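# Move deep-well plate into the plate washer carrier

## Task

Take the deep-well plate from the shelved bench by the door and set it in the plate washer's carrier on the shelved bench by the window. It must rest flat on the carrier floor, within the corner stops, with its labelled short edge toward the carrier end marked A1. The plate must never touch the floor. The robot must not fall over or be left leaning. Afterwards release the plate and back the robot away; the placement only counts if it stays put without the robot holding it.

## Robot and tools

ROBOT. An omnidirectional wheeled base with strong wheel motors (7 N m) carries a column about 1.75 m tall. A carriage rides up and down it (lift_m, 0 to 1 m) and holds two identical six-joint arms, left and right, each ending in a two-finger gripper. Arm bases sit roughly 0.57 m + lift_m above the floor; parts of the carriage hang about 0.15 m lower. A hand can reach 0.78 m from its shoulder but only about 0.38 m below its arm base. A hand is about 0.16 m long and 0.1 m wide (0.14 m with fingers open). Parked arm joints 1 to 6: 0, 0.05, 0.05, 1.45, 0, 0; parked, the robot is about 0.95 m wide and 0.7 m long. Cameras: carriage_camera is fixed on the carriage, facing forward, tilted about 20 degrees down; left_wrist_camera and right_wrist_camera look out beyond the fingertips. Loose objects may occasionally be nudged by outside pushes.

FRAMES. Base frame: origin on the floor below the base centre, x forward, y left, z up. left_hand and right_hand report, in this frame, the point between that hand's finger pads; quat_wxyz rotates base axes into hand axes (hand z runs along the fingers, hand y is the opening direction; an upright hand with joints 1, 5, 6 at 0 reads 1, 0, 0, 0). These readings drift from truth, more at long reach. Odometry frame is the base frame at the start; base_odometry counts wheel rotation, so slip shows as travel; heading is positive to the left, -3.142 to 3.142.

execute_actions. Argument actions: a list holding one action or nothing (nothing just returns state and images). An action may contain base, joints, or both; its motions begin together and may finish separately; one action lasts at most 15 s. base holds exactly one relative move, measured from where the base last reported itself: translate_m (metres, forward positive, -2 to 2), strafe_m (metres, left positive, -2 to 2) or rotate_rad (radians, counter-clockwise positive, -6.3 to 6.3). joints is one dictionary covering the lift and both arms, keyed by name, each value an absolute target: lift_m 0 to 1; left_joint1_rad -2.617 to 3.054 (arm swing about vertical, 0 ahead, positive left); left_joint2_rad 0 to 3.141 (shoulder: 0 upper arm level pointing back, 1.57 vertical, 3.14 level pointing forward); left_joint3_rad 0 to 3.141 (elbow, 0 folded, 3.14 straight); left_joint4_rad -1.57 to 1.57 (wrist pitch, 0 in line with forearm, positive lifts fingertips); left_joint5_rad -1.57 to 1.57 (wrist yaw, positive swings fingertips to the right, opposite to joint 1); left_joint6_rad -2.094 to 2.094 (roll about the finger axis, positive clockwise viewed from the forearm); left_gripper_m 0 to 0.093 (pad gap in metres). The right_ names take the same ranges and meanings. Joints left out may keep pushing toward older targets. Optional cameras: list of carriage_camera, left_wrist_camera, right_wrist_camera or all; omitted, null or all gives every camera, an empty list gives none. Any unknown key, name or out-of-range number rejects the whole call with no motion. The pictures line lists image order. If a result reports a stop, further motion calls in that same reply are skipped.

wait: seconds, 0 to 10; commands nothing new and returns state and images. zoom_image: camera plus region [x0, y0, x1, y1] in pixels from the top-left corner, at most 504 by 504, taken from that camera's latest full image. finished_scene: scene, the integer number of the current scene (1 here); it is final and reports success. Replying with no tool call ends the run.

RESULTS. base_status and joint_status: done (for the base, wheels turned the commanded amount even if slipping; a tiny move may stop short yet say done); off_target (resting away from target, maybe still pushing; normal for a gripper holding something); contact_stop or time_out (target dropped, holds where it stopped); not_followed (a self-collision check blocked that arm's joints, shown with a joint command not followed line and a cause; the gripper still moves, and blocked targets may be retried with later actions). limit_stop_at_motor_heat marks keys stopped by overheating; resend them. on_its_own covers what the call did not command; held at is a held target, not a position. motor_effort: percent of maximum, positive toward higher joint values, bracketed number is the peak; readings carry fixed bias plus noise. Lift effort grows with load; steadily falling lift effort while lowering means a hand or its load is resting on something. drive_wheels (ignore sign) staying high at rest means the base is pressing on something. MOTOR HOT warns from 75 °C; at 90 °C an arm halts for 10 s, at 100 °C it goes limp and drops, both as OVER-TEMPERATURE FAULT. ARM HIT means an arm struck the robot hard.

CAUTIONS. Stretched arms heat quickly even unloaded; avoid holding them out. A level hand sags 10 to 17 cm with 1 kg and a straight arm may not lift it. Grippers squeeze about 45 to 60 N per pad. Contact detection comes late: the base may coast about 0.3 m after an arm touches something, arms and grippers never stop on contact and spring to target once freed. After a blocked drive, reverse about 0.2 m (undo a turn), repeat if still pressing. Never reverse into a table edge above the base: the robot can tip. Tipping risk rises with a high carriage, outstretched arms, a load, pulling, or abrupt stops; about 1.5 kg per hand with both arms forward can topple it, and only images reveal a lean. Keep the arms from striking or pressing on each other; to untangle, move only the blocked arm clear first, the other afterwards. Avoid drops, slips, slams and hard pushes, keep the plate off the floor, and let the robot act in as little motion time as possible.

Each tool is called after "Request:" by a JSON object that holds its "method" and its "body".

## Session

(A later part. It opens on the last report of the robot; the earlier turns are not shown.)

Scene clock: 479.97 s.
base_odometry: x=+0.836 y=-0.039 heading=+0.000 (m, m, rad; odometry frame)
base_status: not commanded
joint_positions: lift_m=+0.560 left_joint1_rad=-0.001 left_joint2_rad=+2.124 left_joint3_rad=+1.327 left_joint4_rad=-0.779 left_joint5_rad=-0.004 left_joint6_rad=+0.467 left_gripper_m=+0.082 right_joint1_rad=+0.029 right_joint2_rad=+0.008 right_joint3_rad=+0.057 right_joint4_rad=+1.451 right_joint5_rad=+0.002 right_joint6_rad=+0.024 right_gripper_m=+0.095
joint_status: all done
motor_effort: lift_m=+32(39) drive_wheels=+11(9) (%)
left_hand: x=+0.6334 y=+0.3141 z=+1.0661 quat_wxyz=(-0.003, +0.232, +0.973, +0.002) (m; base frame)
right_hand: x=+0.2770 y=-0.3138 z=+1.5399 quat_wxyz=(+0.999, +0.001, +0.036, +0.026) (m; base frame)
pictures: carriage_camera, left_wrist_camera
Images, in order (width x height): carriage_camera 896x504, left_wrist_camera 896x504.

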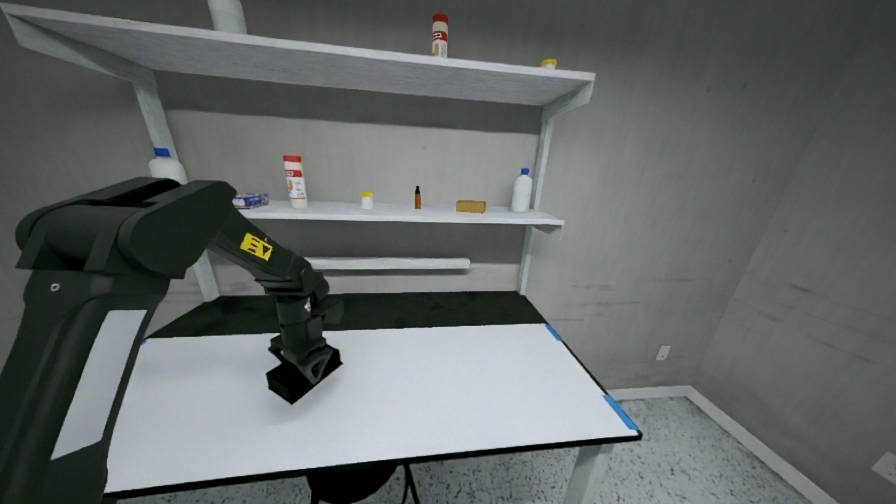

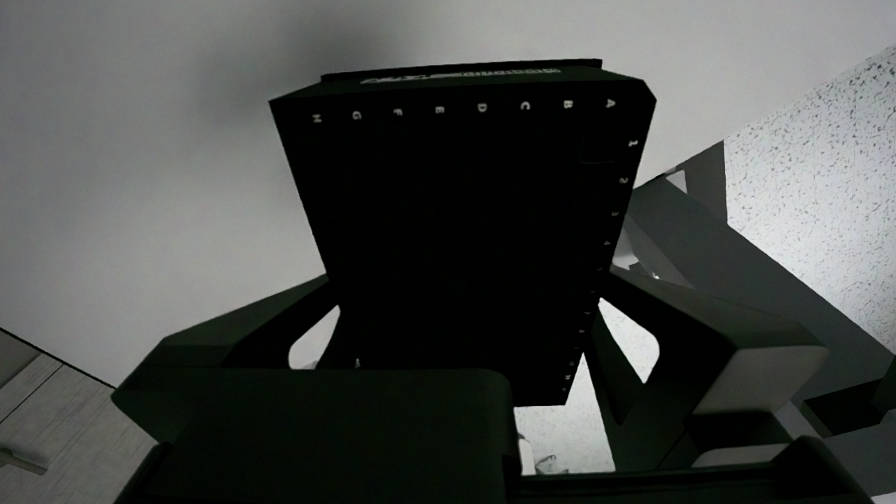

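Request:
{"method": "execute_actions", "body": {"actions": [{"base": {"translate_m": -1.1}, "joints": {"left_gripper_m": 0.06}}], "cameras": ["left_wrist_camera"]}}

Request:
{"method": "execute_actions", "body": {"actions": [{"base": {"rotate_rad": -3.05}}]}}

Scene clock: 585.50 s.
base_odometry: x=-0.264 y=-0.038 heading=-0.001 (m, m, rad; odometry frame)
base_status: done
joint_positions: lift_m=+0.560 left_joint1_rad=-0.001 left_joint2_rad=+2.124 left_joint3_rad=+1.327 left_joint4_rad=-0.777 left_joint5_rad=-0.004 left_joint6_rad=+0.467 left_gripper_m=+0.082 right_joint1_rad=+0.029 right_joint2_rad=+0.008 right_joint3_rad=+0.057 right_joint4_rad=+1.452 right_joint5_rad=+0.002 right_joint6_rad=+0.024 right_gripper_m=+0.095
joint_status: left_gripper_m off_target (ended at +0.082, target +0.060)
motor_effort: lift_m=+32(32) drive_wheels=-2(20) (%)
left_hand: x=+0.6338 y=+0.3141 z=+1.0661 quat_wxyz=(-0.002, +0.232, +0.973, +0.002) (m; base frame)
right_hand: x=+0.2767 y=-0.3138 z=+1.5400 quat_wxyz=(+0.999, +0.001, +0.035, +0.026) (m; base frame)
pictures: left_wrist_camera
Images, in order (width x height): left_wrist_camera 896x504.

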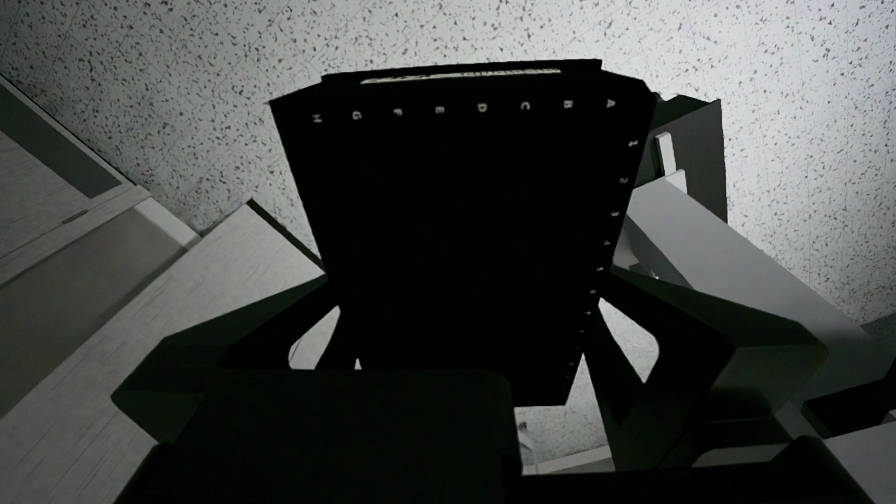

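Scene clock: 589.80 s.
base_odometry: x=-0.264 y=-0.039 heading=-3.050 (m, m, rad; odometry frame)
base_status: done
joint_positions: lift_m=+0.560 left_joint1_rad=+0.005 left_joint2_rad=+2.124 left_joint3_rad=+1.327 left_joint4_rad=-0.766 left_joint5_rad=-0.004 left_joint6_rad=+0.467 left_gripper_m=+0.082 right_joint1_rad=+0.029 right_joint2_rad=+0.008 right_joint3_rad=+0.057 right_joint4_rad=+1.447 right_joint5_rad=+0.002 right_joint6_rad=+0.024 right_gripper_m=+0.095
joint_status: not commanded
motor_effort: lift_m=+32(32) drive_wheels=+13(29) (%)
left_hand: x=+0.6364 y=+0.3164 z=+1.0661 quat_wxyz=(+0.003, +0.229, +0.973, +0.003) (m; base frame)
right_hand: x=+0.2779 y=-0.3138 z=+1.5399 quat_wxyz=(+0.999, +0.001, +0.038, +0.026) (m; base frame)
pictures: carriage_camera, left_wrist_camera, right_wrist_camera
Images, in order (width x height): carriage_camera 896x504, left_wrist_camera 896x504, right_wrist_camera 896x504.

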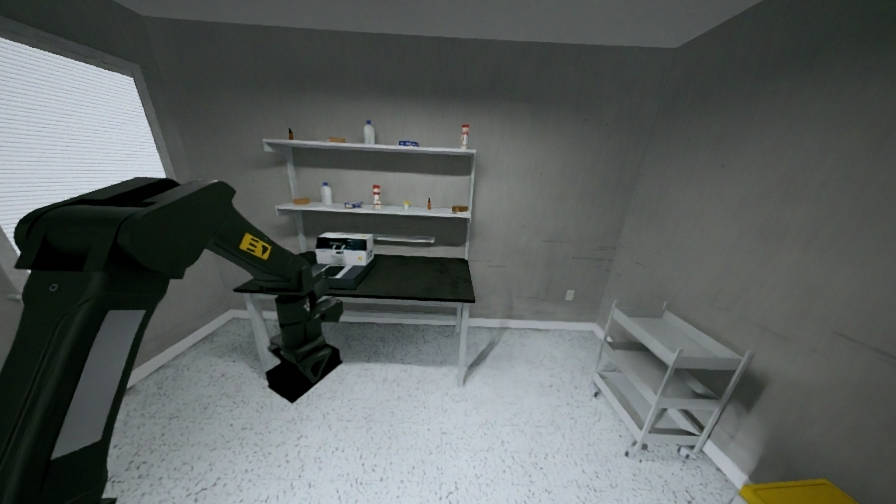

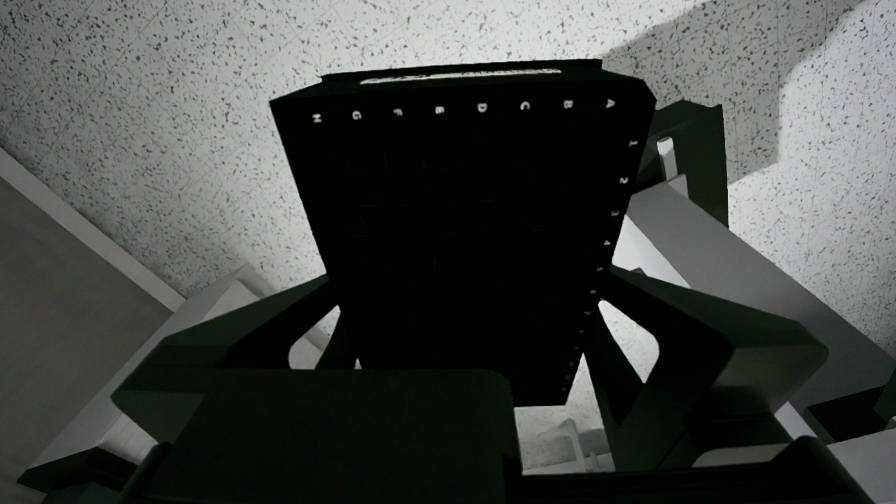

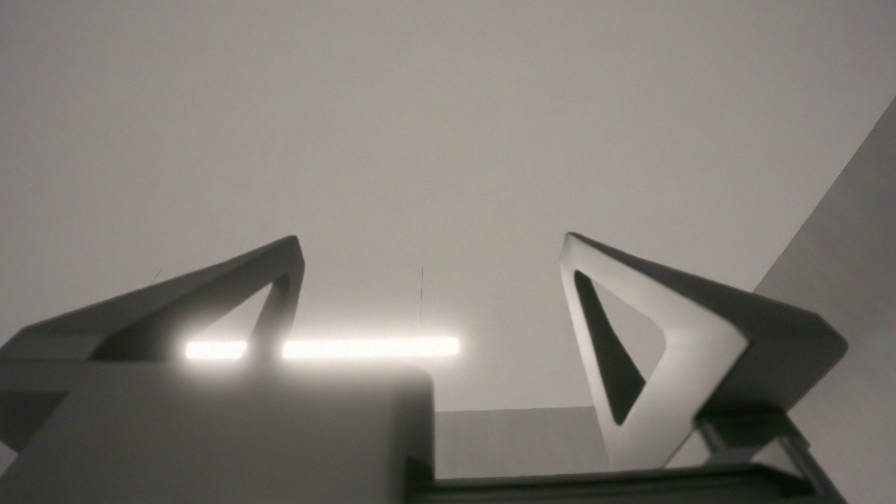

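Request:
{"method": "zoom_image", "body": {"camera": "carriage_camera", "region": [290, 220, 400, 300]}}

Region (290, 220, 400, 300) of carriage_camera's 896x504 image, scaled by 4.582, with more detail than that image has; it fills the top 367 rows of this view, and the rest is white.

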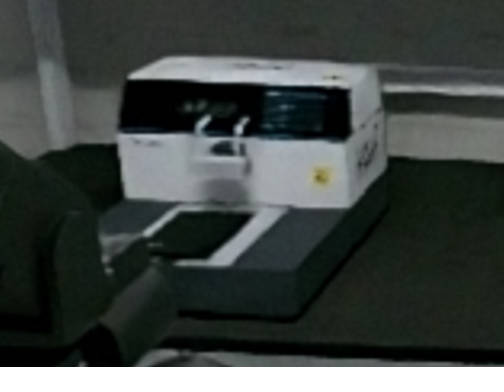

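Request:
{"method": "execute_actions", "body": {"actions": [{"base": {"strafe_m": 0.5}, "joints": {"left_joint1_rad": 0.6}}], "cameras": ["carriage_camera"]}}

Request:
{"method": "execute_actions", "body": {"actions": [{"base": {"translate_m": 0.75}}], "cameras": ["carriage_camera", "left_wrist_camera"]}}

Scene clock: 661.30 s.
base_odometry: x=-0.219 y=-0.537 heading=-3.052 (m, m, rad; odometry frame)
base_status: done
joint_positions: lift_m=+0.560 left_joint1_rad=+0.599 left_joint2_rad=+2.124 left_joint3_rad=+1.327 left_joint4_rad=-0.771 left_joint5_rad=+0.000 left_joint6_rad=+0.467 left_gripper_m=+0.082 right_joint1_rad=+0.029 right_joint2_rad=+0.008 right_joint3_rad=+0.057 right_joint4_rad=+1.447 right_joint5_rad=+0.002 right_joint6_rad=+0.024 right_gripper_m=+0.095
joint_status: all done
motor_effort: lift_m=+32(32) drive_wheels=-12(28) (%)
left_hand: x=+0.5702 y=+0.5246 z=+1.0661 quat_wxyz=(+0.001, -0.066, +0.998, +0.001) (m; base frame)
right_hand: x=+0.2778 y=-0.3138 z=+1.5399 quat_wxyz=(+0.999, +0.001, +0.037, +0.026) (m; base frame)
pictures: carriage_camera
Images, in order (width x height): carriage_camera 896x504.

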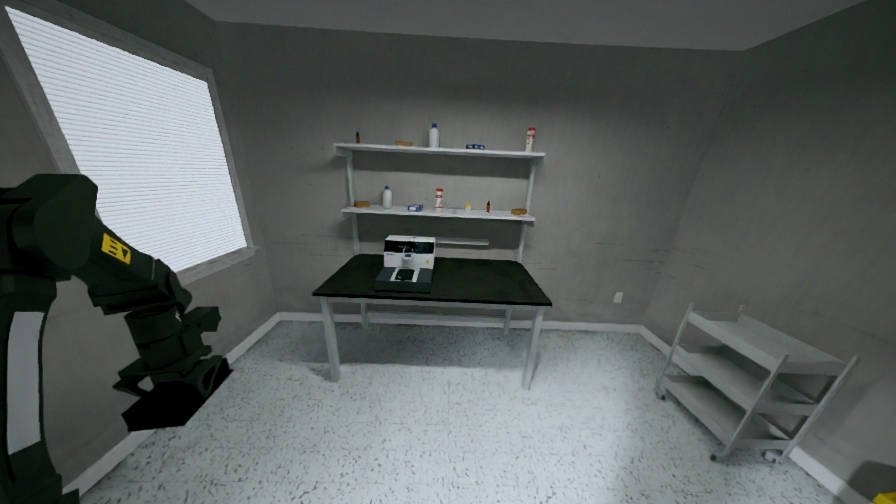

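Scene clock: 665.03 s.
base_odometry: x=-0.966 y=-0.605 heading=-3.050 (m, m, rad; odometry frame)
base_status: done
joint_positions: lift_m=+0.560 left_joint1_rad=+0.599 left_joint2_rad=+2.124 left_joint3_rad=+1.327 left_joint4_rad=-0.775 left_joint5_rad=+0.000 left_joint6_rad=+0.467 left_gripper_m=+0.082 right_joint1_rad=+0.029 right_joint2_rad=+0.008 right_joint3_rad=+0.057 right_joint4_rad=+1.449 right_joint5_rad=+0.002 right_joint6_rad=+0.024 right_gripper_m=+0.095
joint_status: not commanded
motor_effort: lift_m=+32(32) drive_wheels=-8(21) (%)
left_hand: x=+0.5695 y=+0.5240 z=+1.0661 quat_wxyz=(+0.000, -0.066, +0.998, +0.000) (m; base frame)
right_hand: x=+0.2773 y=-0.3138 z=+1.5399 quat_wxyz=(+0.999, +0.001, +0.036, +0.026) (m; base frame)
pictures: carriage_camera, left_wrist_camera
Images, in order (width x height): carriage_camera 896x504, left_wrist_camera 896x504.

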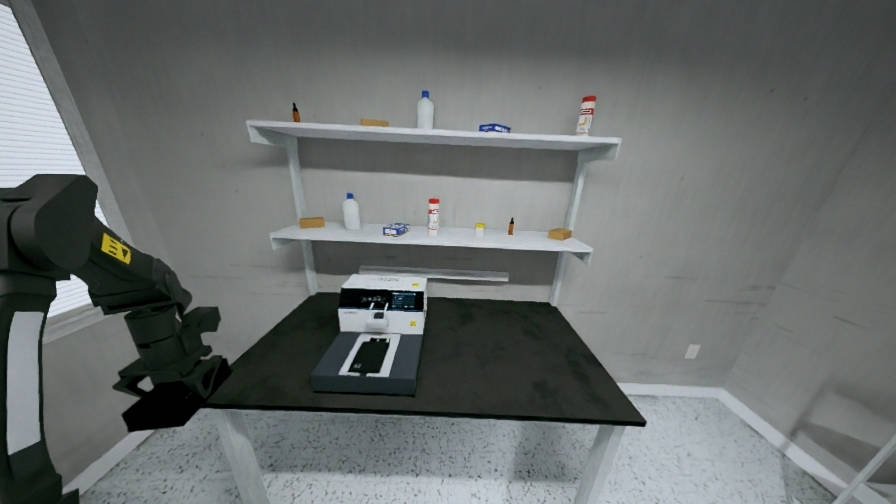

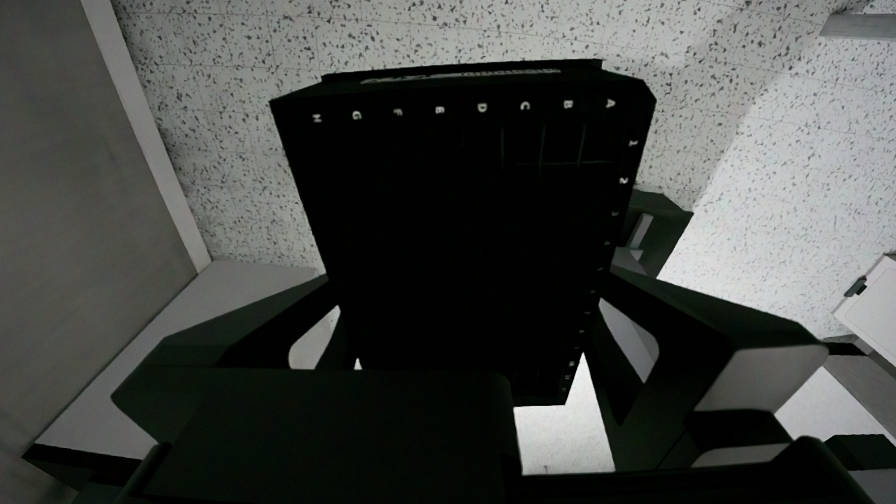

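Request:
{"method": "zoom_image", "body": {"camera": "carriage_camera", "region": [300, 295, 440, 405]}}

Region (300, 295, 440, 405) of carriage_camera's 896x504 image, scaled by 3.600, with more detail than that image has; it fills the top 396 rows of this view, and the rest is white.

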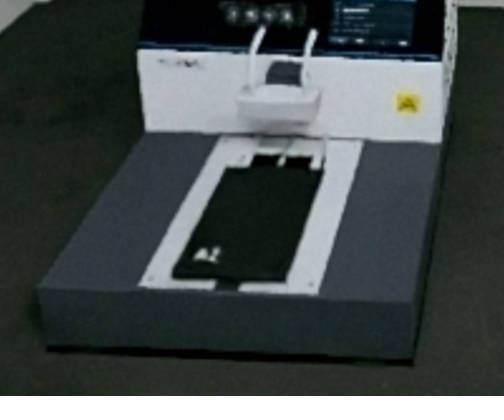

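Request:
{"method": "execute_actions", "body": {"actions": [{"base": {"rotate_rad": -0.624}, "joints": {"left_joint1_rad": 1.758, "left_joint2_rad": 2.588, "left_joint3_rad": 1.882, "left_joint4_rad": -0.865, "left_joint6_rad": -2.025}}], "cameras": ["carriage_camera", "left_wrist_camera"]}}

Scene clock: 787.13 s.
base_odometry: x=-0.966 y=-0.605 heading=+2.609 (m, m, rad; odometry frame)
base_status: done
joint_positions: lift_m=+0.560 left_joint1_rad=+1.746 left_joint2_rad=+2.585 left_joint3_rad=+1.869 left_joint4_rad=-0.857 left_joint5_rad=-0.004 left_joint6_rad=-2.021 left_gripper_m=+0.082 right_joint1_rad=+0.029 right_joint2_rad=+0.008 right_joint3_rad=+0.057 right_joint4_rad=+1.449 right_joint5_rad=+0.002 right_joint6_rad=+0.024 right_gripper_m=+0.095
joint_status: all done
motor_effort: lift_m=+32(32) drive_wheels=+13(29) (%)
left_hand: x=+0.1793 y=+0.7745 z=+0.9988 quat_wxyz=(-0.001, -0.952, -0.308, +0.002) (m; base frame)
right_hand: x=+0.2774 y=-0.3137 z=+1.5399 quat_wxyz=(+0.999, +0.001, +0.037, +0.026) (m; base frame)
pictures: carriage_camera, left_wrist_camera
Images, in order (width x height): carriage_camera 896x504, left_wrist_camera 896x504.

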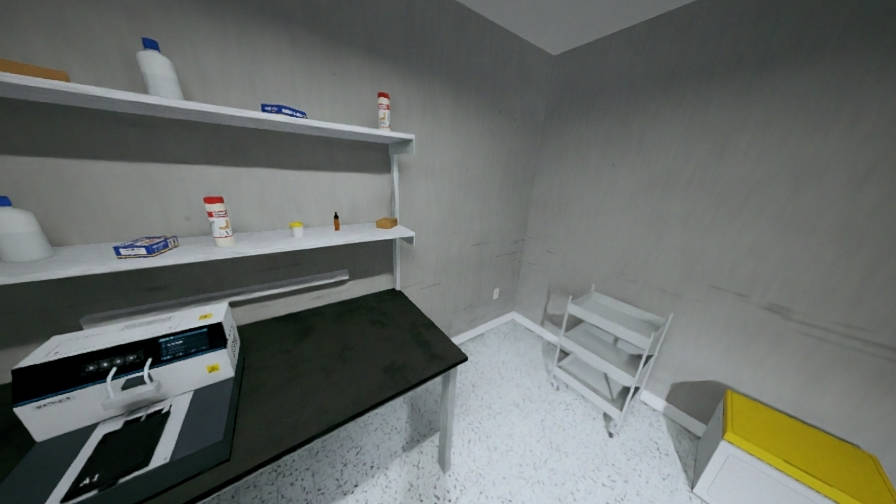

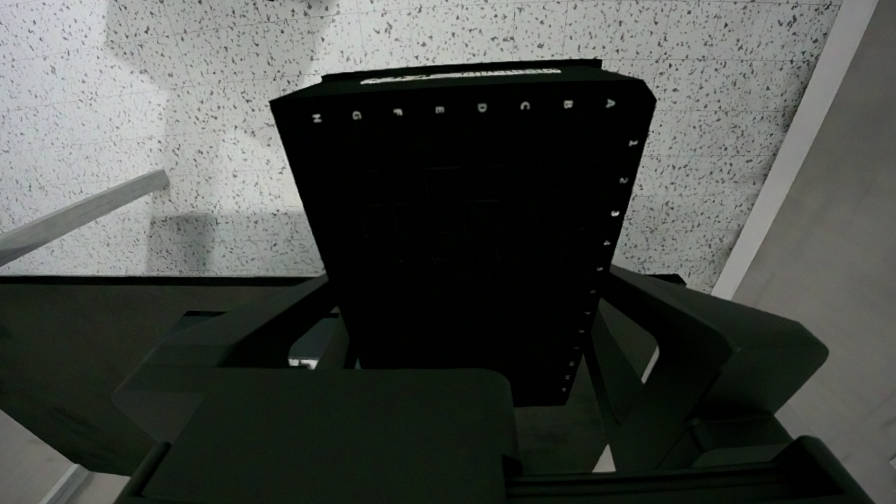

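Request:
{"method": "zoom_image", "body": {"camera": "carriage_camera", "region": [20, 350, 260, 504]}}

Region (20, 350, 260, 504) of carriage_camera's 896x504 image, scaled by 2.100, with more detail than that image has; it fills the top 323 rows of this view, and the rest is white.

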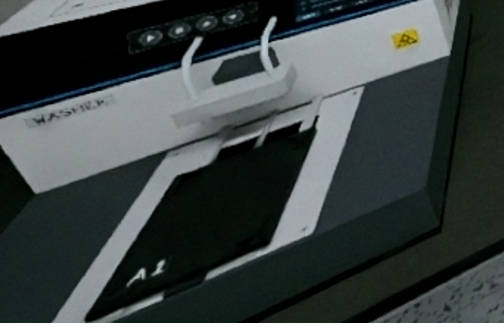

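Request:
{"method": "execute_actions", "body": {"actions": [{"base": {"translate_m": 0.34}}], "cameras": ["carriage_camera", "left_wrist_camera"]}}

Scene clock: 797.20 s.
base_odometry: x=-1.259 y=-0.432 heading=+2.608 (m, m, rad; odometry frame)
base_status: done
joint_positions: lift_m=+0.560 left_joint1_rad=+1.753 left_joint2_rad=+2.585 left_joint3_rad=+1.869 left_joint4_rad=-0.857 left_joint5_rad=-0.003 left_joint6_rad=-2.021 left_gripper_m=+0.082 right_joint1_rad=+0.029 right_joint2_rad=+0.008 right_joint3_rad=+0.057 right_joint4_rad=+1.448 right_joint5_rad=+0.002 right_joint6_rad=+0.024 right_gripper_m=+0.095
joint_status: not commanded
motor_effort: lift_m=+32(32) drive_wheels=-11(30) (%)
left_hand: x=+0.1765 y=+0.7740 z=+0.9988 quat_wxyz=(-0.001, -0.951, -0.311, +0.002) (m; base frame)
right_hand: x=+0.2775 y=-0.3137 z=+1.5399 quat_wxyz=(+0.999, +0.001, +0.037, +0.026) (m; base frame)
pictures: carriage_camera, left_wrist_camera
Images, in order (width x height): carriage_camera 896x504, left_wrist_camera 896x504.

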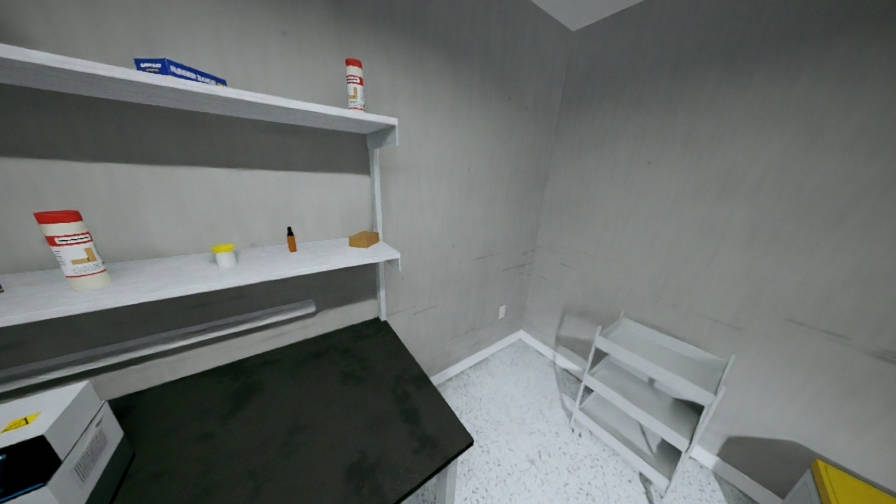

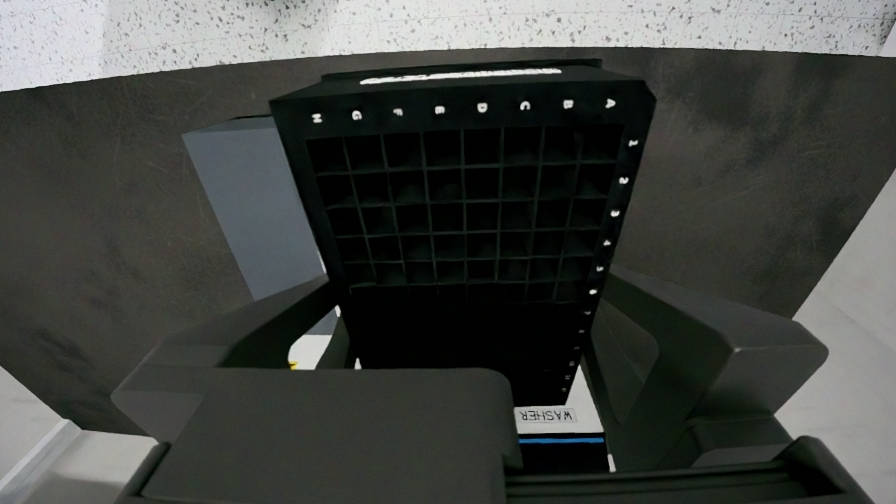

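Request:
{"method": "execute_actions", "body": {"actions": [{"base": {"translate_m": 0.085}}], "cameras": ["carriage_camera", "left_wrist_camera"]}}

Scene clock: 819.23 s.
MOTOR HOT: a motor of the left arm reached 75 °C. Now the hottest motor of the left arm, joint 2 (shoulder), reports 79 °C. The controller's stop level is 90 °C. To cool a motor, set the load down, stop pushing, or move to a pose that needs little force.
base_odometry: x=-1.332 y=-0.389 heading=+2.606 (m, m, rad; odometry frame)
base_status: done
joint_positions: lift_m=+0.560 left_joint1_rad=+1.755 left_joint2_rad=+2.585 left_joint3_rad=+1.869 left_joint4_rad=-0.859 left_joint5_rad=-0.002 left_joint6_rad=-2.021 left_gripper_m=+0.082 right_joint1_rad=+0.029 right_joint2_rad=+0.008 right_joint3_rad=+0.057 right_joint4_rad=+1.449 right_joint5_rad=+0.002 right_joint6_rad=+0.024 right_gripper_m=+0.095
joint_status: not commanded
motor_effort: lift_m=+32(32) drive_wheels=-12(24) (%)
left_hand: x=+0.1756 y=+0.7735 z=+0.9988 quat_wxyz=(-0.002, -0.950, -0.312, +0.001) (m; base frame)
right_hand: x=+0.2772 y=-0.3137 z=+1.5399 quat_wxyz=(+0.999, +0.001, +0.036, +0.026) (m; base frame)
pictures: carriage_camera, left_wrist_camera
Images, in order (width x height): carriage_camera 896x504, left_wrist_camera 896x504.

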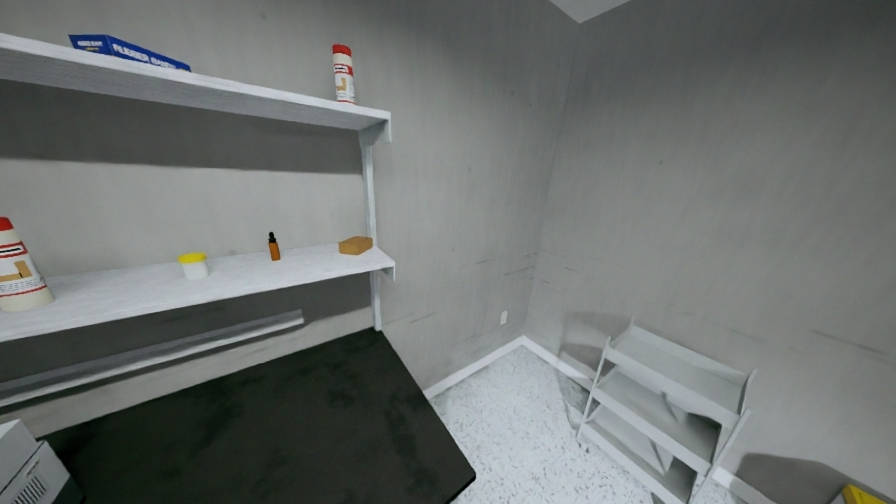

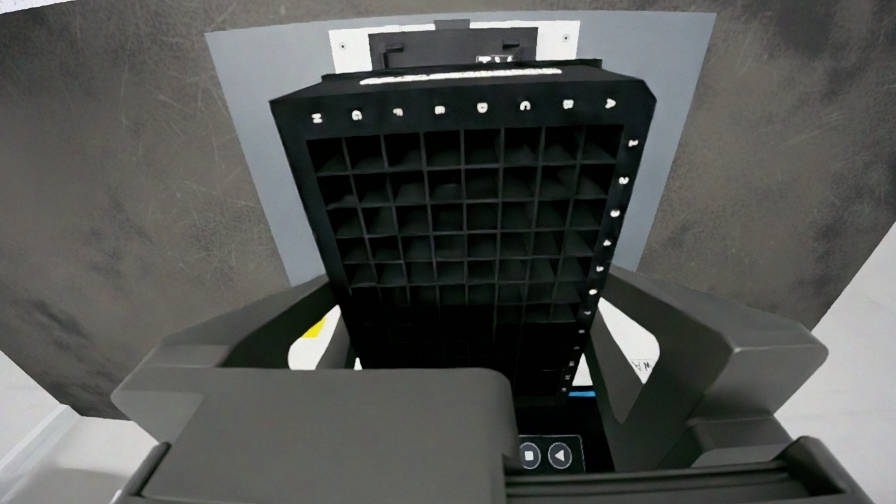

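Request:
{"method": "execute_actions", "body": {"actions": [{"base": {"strafe_m": -0.010}, "joints": {"lift_m": 0.47}}], "cameras": ["left_wrist_camera"]}}

Request:
{"method": "zoom_image", "body": {"camera": "left_wrist_camera", "region": [260, 0, 680, 130]}}

Scene clock: 836.10 s.
MOTOR HOT: still on. Now the hottest motor of the left arm, joint 2 (shoulder), reports 83 °C; the controller's stop level is 90 °C.
base_odometry: x=-1.327 y=-0.380 heading=+2.607 (m, m, rad; odometry frame)
base_status: done
joint_positions: lift_m=+0.470 left_joint1_rad=+1.755 left_joint2_rad=+2.593 left_joint3_rad=+1.869 left_joint4_rad=-0.862 left_joint5_rad=+0.000 left_joint6_rad=-2.021 left_gripper_m=+0.082 right_joint1_rad=+0.029 right_joint2_rad=+0.008 right_joint3_rad=+0.057 right_joint4_rad=+1.450 right_joint5_rad=+0.001 right_joint6_rad=+0.024 right_gripper_m=+0.095
joint_status: all done
motor_effort: lift_m=+30(30) drive_wheels=+8(13) (%)
left_hand: x=+0.1765 y=+0.7711 z=+0.9054 quat_wxyz=(-0.007, -0.950, -0.312, +0.001) (m; base frame)
right_hand: x=+0.2770 y=-0.3136 z=+1.4501 quat_wxyz=(+0.999, +0.000, +0.036, +0.026) (m; base frame)
pictures: left_wrist_camera
Images, in order (width x height): left_wrist_camera 896x504.

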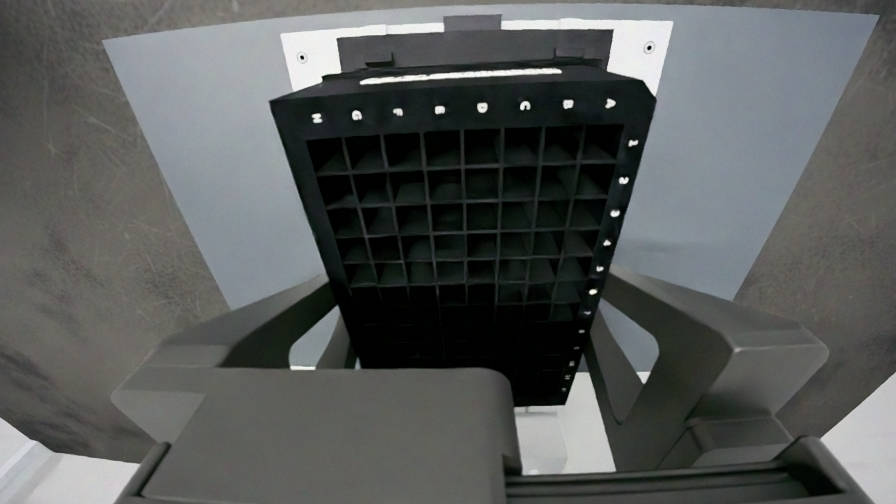

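Region (260, 0, 680, 130) of left_wrist_camera's 896x504 image, scaled by 1.200, with more detail than that image has; it fills the top 156 rows of this view, and the rest is white.

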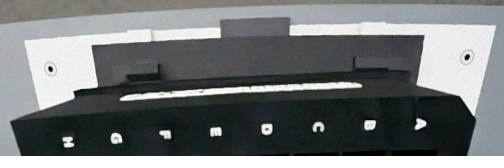

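Request:
{"method": "execute_actions", "body": {"actions": [{"joints": {"lift_m": 0.55, "left_joint2_rad": 1.45, "left_joint3_rad": 0.65, "left_joint4_rad": -0.77}}], "cameras": ["left_wrist_camera"]}}

Scene clock: 847.17 s.
MOTOR HOT: still on. Now the hottest motor of the left arm, joint 2 (shoulder), reports 84 °C; the controller's stop level is 90 °C.
base_odometry: x=-1.327 y=-0.380 heading=+2.607 (m, m, rad; odometry frame)
base_status: not commanded
joint_positions: lift_m=+0.550 left_joint1_rad=+1.755 left_joint2_rad=+1.463 left_joint3_rad=+0.667 left_joint4_rad=-0.774 left_joint5_rad=+0.001 left_joint6_rad=-2.021 left_gripper_m=+0.082 right_joint1_rad=+0.029 right_joint2_rad=+0.008 right_joint3_rad=+0.057 right_joint4_rad=+1.450 right_joint5_rad=+0.001 right_joint6_rad=+0.024 right_gripper_m=+0.095
joint_status: all done
motor_effort: lift_m=+31(39) drive_wheels=+9(9) (%)
left_hand: x=+0.2240 y=+0.5164 z=+1.0943 quat_wxyz=(+0.000, -0.950, -0.312, +0.000) (m; base frame)
right_hand: x=+0.2770 y=-0.3136 z=+1.5300 quat_wxyz=(+0.999, +0.000, +0.036, +0.026) (m; base frame)
pictures: left_wrist_camera
Images, in order (width x height): left_wrist_camera 896x504.

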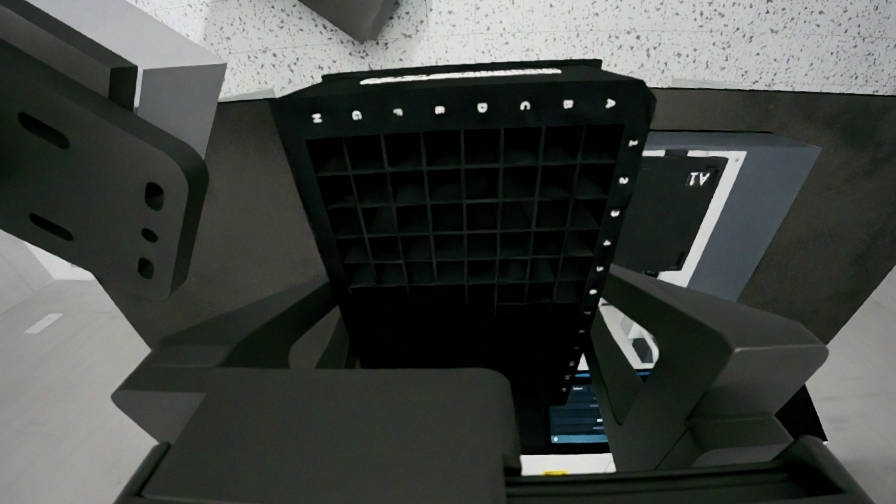

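Request:
{"method": "execute_actions", "body": {"actions": [], "cameras": []}}

Scene clock: 967.17 s.
MOTOR HOT: cleared. Now the hottest motor of the left arm, joint 2 (shoulder), reports 56 °C.
base_odometry: x=-1.327 y=-0.380 heading=+2.607 (m, m, rad; odometry frame)
base_status: not commanded
joint_positions: lift_m=+0.550 left_joint1_rad=+1.755 left_joint2_rad=+1.463 left_joint3_rad=+0.667 left_joint4_rad=-0.774 left_joint5_rad=+0.001 left_joint6_rad=-2.021 left_gripper_m=+0.082 right_joint1_rad=+0.029 right_joint2_rad=+0.008 right_joint3_rad=+0.057 right_joint4_rad=+1.450 right_joint5_rad=+0.001 right_joint6_rad=+0.024 right_gripper_m=+0.095
joint_status: all done
motor_effort: lift_m=+31(39) drive_wheels=+9(9) (%)
left_hand: x=+0.2240 y=+0.5164 z=+1.0943 quat_wxyz=(+0.000, -0.950, -0.312, +0.000) (m; base frame)
right_hand: x=+0.2770 y=-0.3136 z=+1.5300 quat_wxyz=(+0.999, +0.000, +0.036, +0.026) (m; base frame)
pictures: none
No camera images: the call's "cameras" was empty. Leave "cameras" out to get every camera's image.

Request:
{"method": "wait", "body": {"seconds": 10}}

Request:
{"method": "execute_actions", "body": {"actions": [{"base": {"strafe_m": 0.005}, "joints": {"lift_m": 0.46, "left_joint1_rad": 1.765, "left_joint2_rad": 2.588, "left_joint3_rad": 1.875, "left_joint4_rad": -0.86, "left_joint6_rad": -1.99}}], "cameras": ["left_wrist_camera"]}}

Request:
{"method": "zoom_image", "body": {"camera": "left_wrist_camera", "region": [260, 0, 680, 130]}}

Scene clock: 994.33 s.
base_odometry: x=-1.327 y=-0.380 heading=+2.607 (m, m, rad; odometry frame)
base_status: not commanded
joint_positions: lift_m=+0.550 left_joint1_rad=+1.755 left_joint2_rad=+1.463 left_joint3_rad=+0.667 left_joint4_rad=-0.774 left_joint5_rad=+0.001 left_joint6_rad=-2.021 left_gripper_m=+0.082 right_joint1_rad=+0.029 right_joint2_rad=+0.008 right_joint3_rad=+0.057 right_joint4_rad=+1.450 right_joint5_rad=+0.001 right_joint6_rad=+0.024 right_gripper_m=+0.095
joint_status: all done
motor_effort: lift_m=+31(39) drive_wheels=+10(9) (%)
left_hand: x=+0.2240 y=+0.5164 z=+1.0943 quat_wxyz=(+0.000, -0.950, -0.312, +0.000) (m; base frame)
right_hand: x=+0.2770 y=-0.3136 z=+1.5300 quat_wxyz=(+0.999, +0.000, +0.036, +0.026) (m; base frame)
wait: 10.00 s; at rest from the start
pictures: carriage_camera, left_wrist_camera, right_wrist_camera
Images, in order (width x height): carriage_camera 896x504, left_wrist_camera 896x504, right_wrist_camera 896x504.

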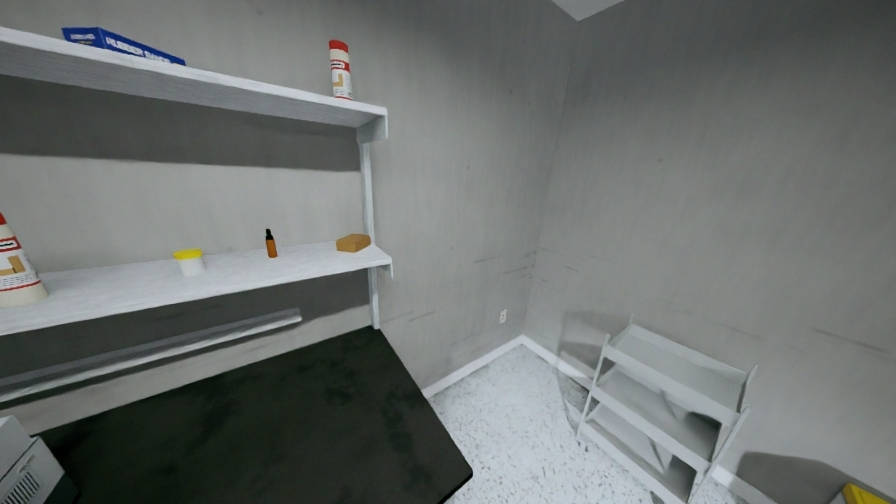

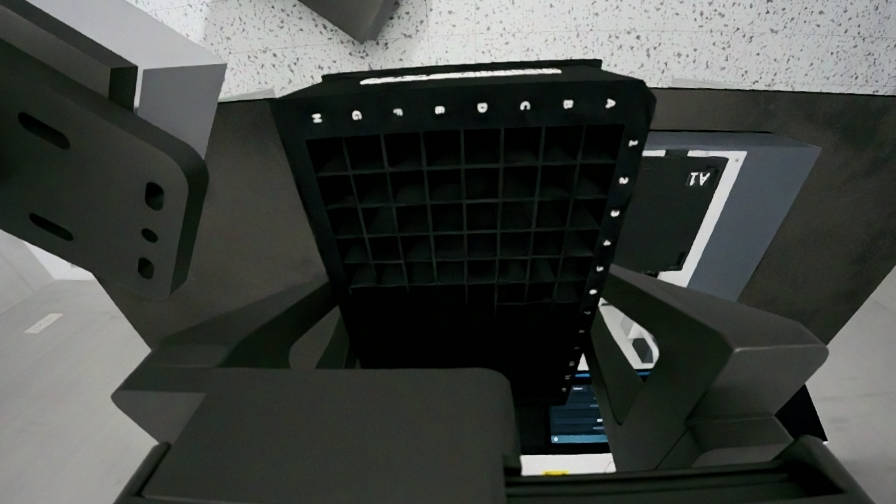

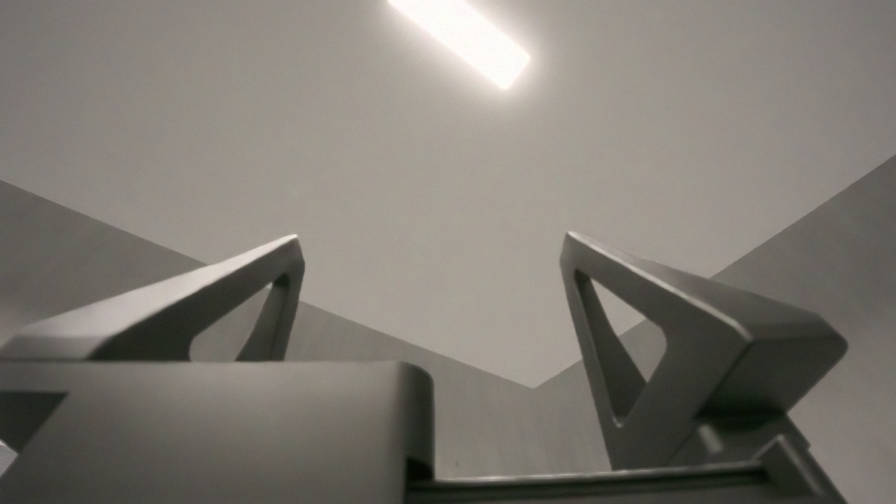

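Scene clock: 995.93 s.
base_odometry: x=-1.329 y=-0.384 heading=+2.606 (m, m, rad; odometry frame)
base_status: done
joint_positions: lift_m=+0.460 left_joint1_rad=+1.756 left_joint2_rad=+2.586 left_joint3_rad=+1.853 left_joint4_rad=-0.851 left_joint5_rad=+0.000 left_joint6_rad=-1.994 left_gripper_m=+0.082 right_joint1_rad=+0.029 right_joint2_rad=+0.008 right_joint3_rad=+0.057 right_joint4_rad=+1.451 right_joint5_rad=+0.000 right_joint6_rad=+0.024 right_gripper_m=+0.095
joint_status: all done
motor_effort: lift_m=+30(30) drive_wheels=-6(11) (%)
left_hand: x=+0.1761 y=+0.7695 z=+0.8951 quat_wxyz=(-0.006, -0.954, -0.300, +0.001) (m; base frame)
right_hand: x=+0.2769 y=-0.3135 z=+1.4401 quat_wxyz=(+0.999, +0.000, +0.035, +0.026) (m; base frame)
pictures: left_wrist_camera
Images, in order (width x height): left_wrist_camera 896x504.

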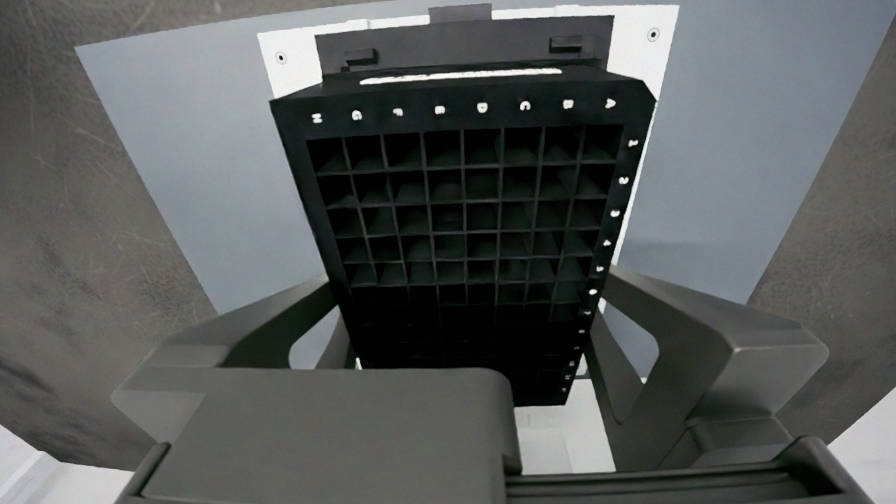

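Region (260, 0, 680, 130) of left_wrist_camera's 896x504 image, scaled by 1.200, with more detail than that image has; it fills the top 156 rows of this view, and the rest is white.

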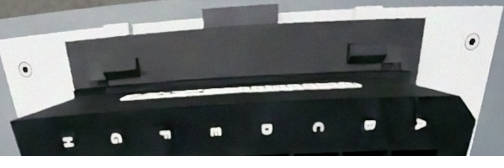

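Request:
{"method": "zoom_image", "body": {"camera": "left_wrist_camera", "region": [300, 20, 420, 100]}}

Request:
{"method": "zoom_image", "body": {"camera": "left_wrist_camera", "region": [520, 5, 640, 85]}}

Region (300, 20, 420, 100) of left_wrist_camera's 896x504 image, scaled by 4.200, with more detail than that image has.

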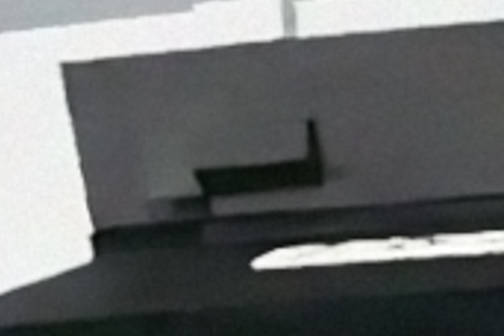

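Region (520, 5, 640, 85) of left_wrist_camera's 896x504 image, scaled by 4.200, with more detail than that image has.

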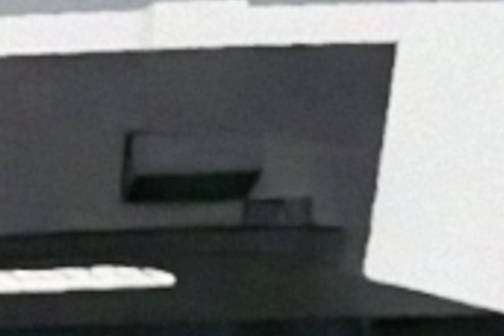

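Request:
{"method": "execute_actions", "body": {"actions": [{"joints": {"lift_m": 0.438}}], "cameras": ["left_wrist_camera"]}}

Request:
{"method": "zoom_image", "body": {"camera": "left_wrist_camera", "region": [280, 10, 400, 100]}}

Request:
{"method": "zoom_image", "body": {"camera": "left_wrist_camera", "region": [530, 0, 650, 90]}}

Scene clock: 1022.53 s.
base_odometry: x=-1.329 y=-0.384 heading=+2.606 (m, m, rad; odometry frame)
base_status: not commanded
joint_positions: lift_m=+0.438 left_joint1_rad=+1.758 left_joint2_rad=+2.580 left_joint3_rad=+1.853 left_joint4_rad=-0.858 left_joint5_rad=-0.001 left_joint6_rad=-1.993 left_gripper_m=+0.082 right_joint1_rad=+0.029 right_joint2_rad=+0.008 right_joint3_rad=+0.057 right_joint4_rad=+1.451 right_joint5_rad=+0.000 right_joint6_rad=+0.024 right_gripper_m=+0.095
joint_status: all done
motor_effort: lift_m=+30(31) drive_wheels=-6(7) (%)
left_hand: x=+0.1754 y=+0.7686 z=+0.8755 quat_wxyz=(-0.007, -0.954, -0.300, +0.001) (m; base frame)
right_hand: x=+0.2769 y=-0.3135 z=+1.4181 quat_wxyz=(+0.999, +0.000, +0.036, +0.026) (m; base frame)
pictures: left_wrist_camera
Images, in order (width x height): left_wrist_camera 896x504.

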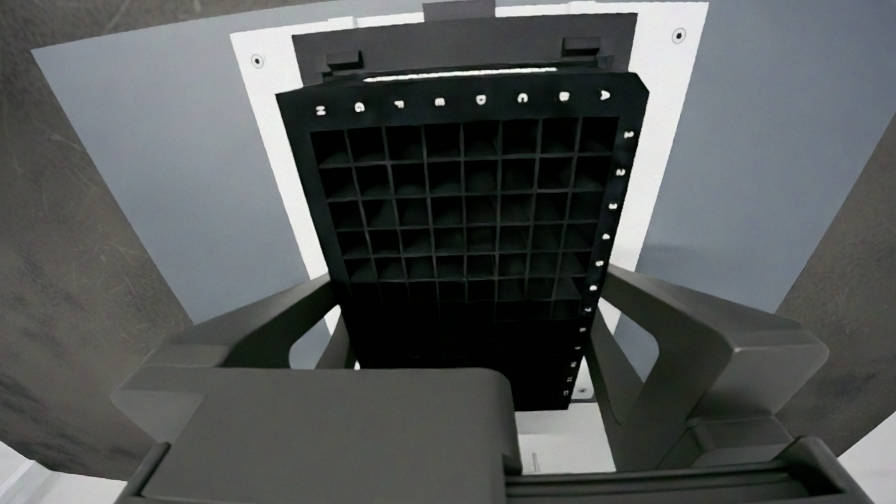

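Region (280, 10, 400, 100) of left_wrist_camera's 896x504 image, scaled by 4.200, with more detail than that image has; it fills the top 378 rows of this view, and the rest is white.

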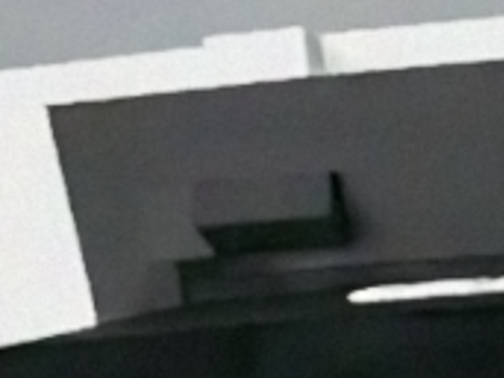

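Region (530, 0, 650, 90) of left_wrist_camera's 896x504 image, scaled by 4.200, with more detail than that image has; it fills the top 378 rows of this view, and the rest is white.

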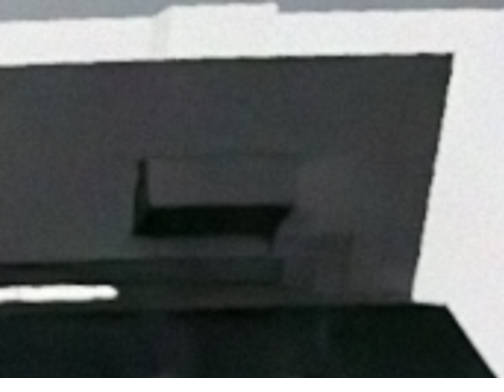

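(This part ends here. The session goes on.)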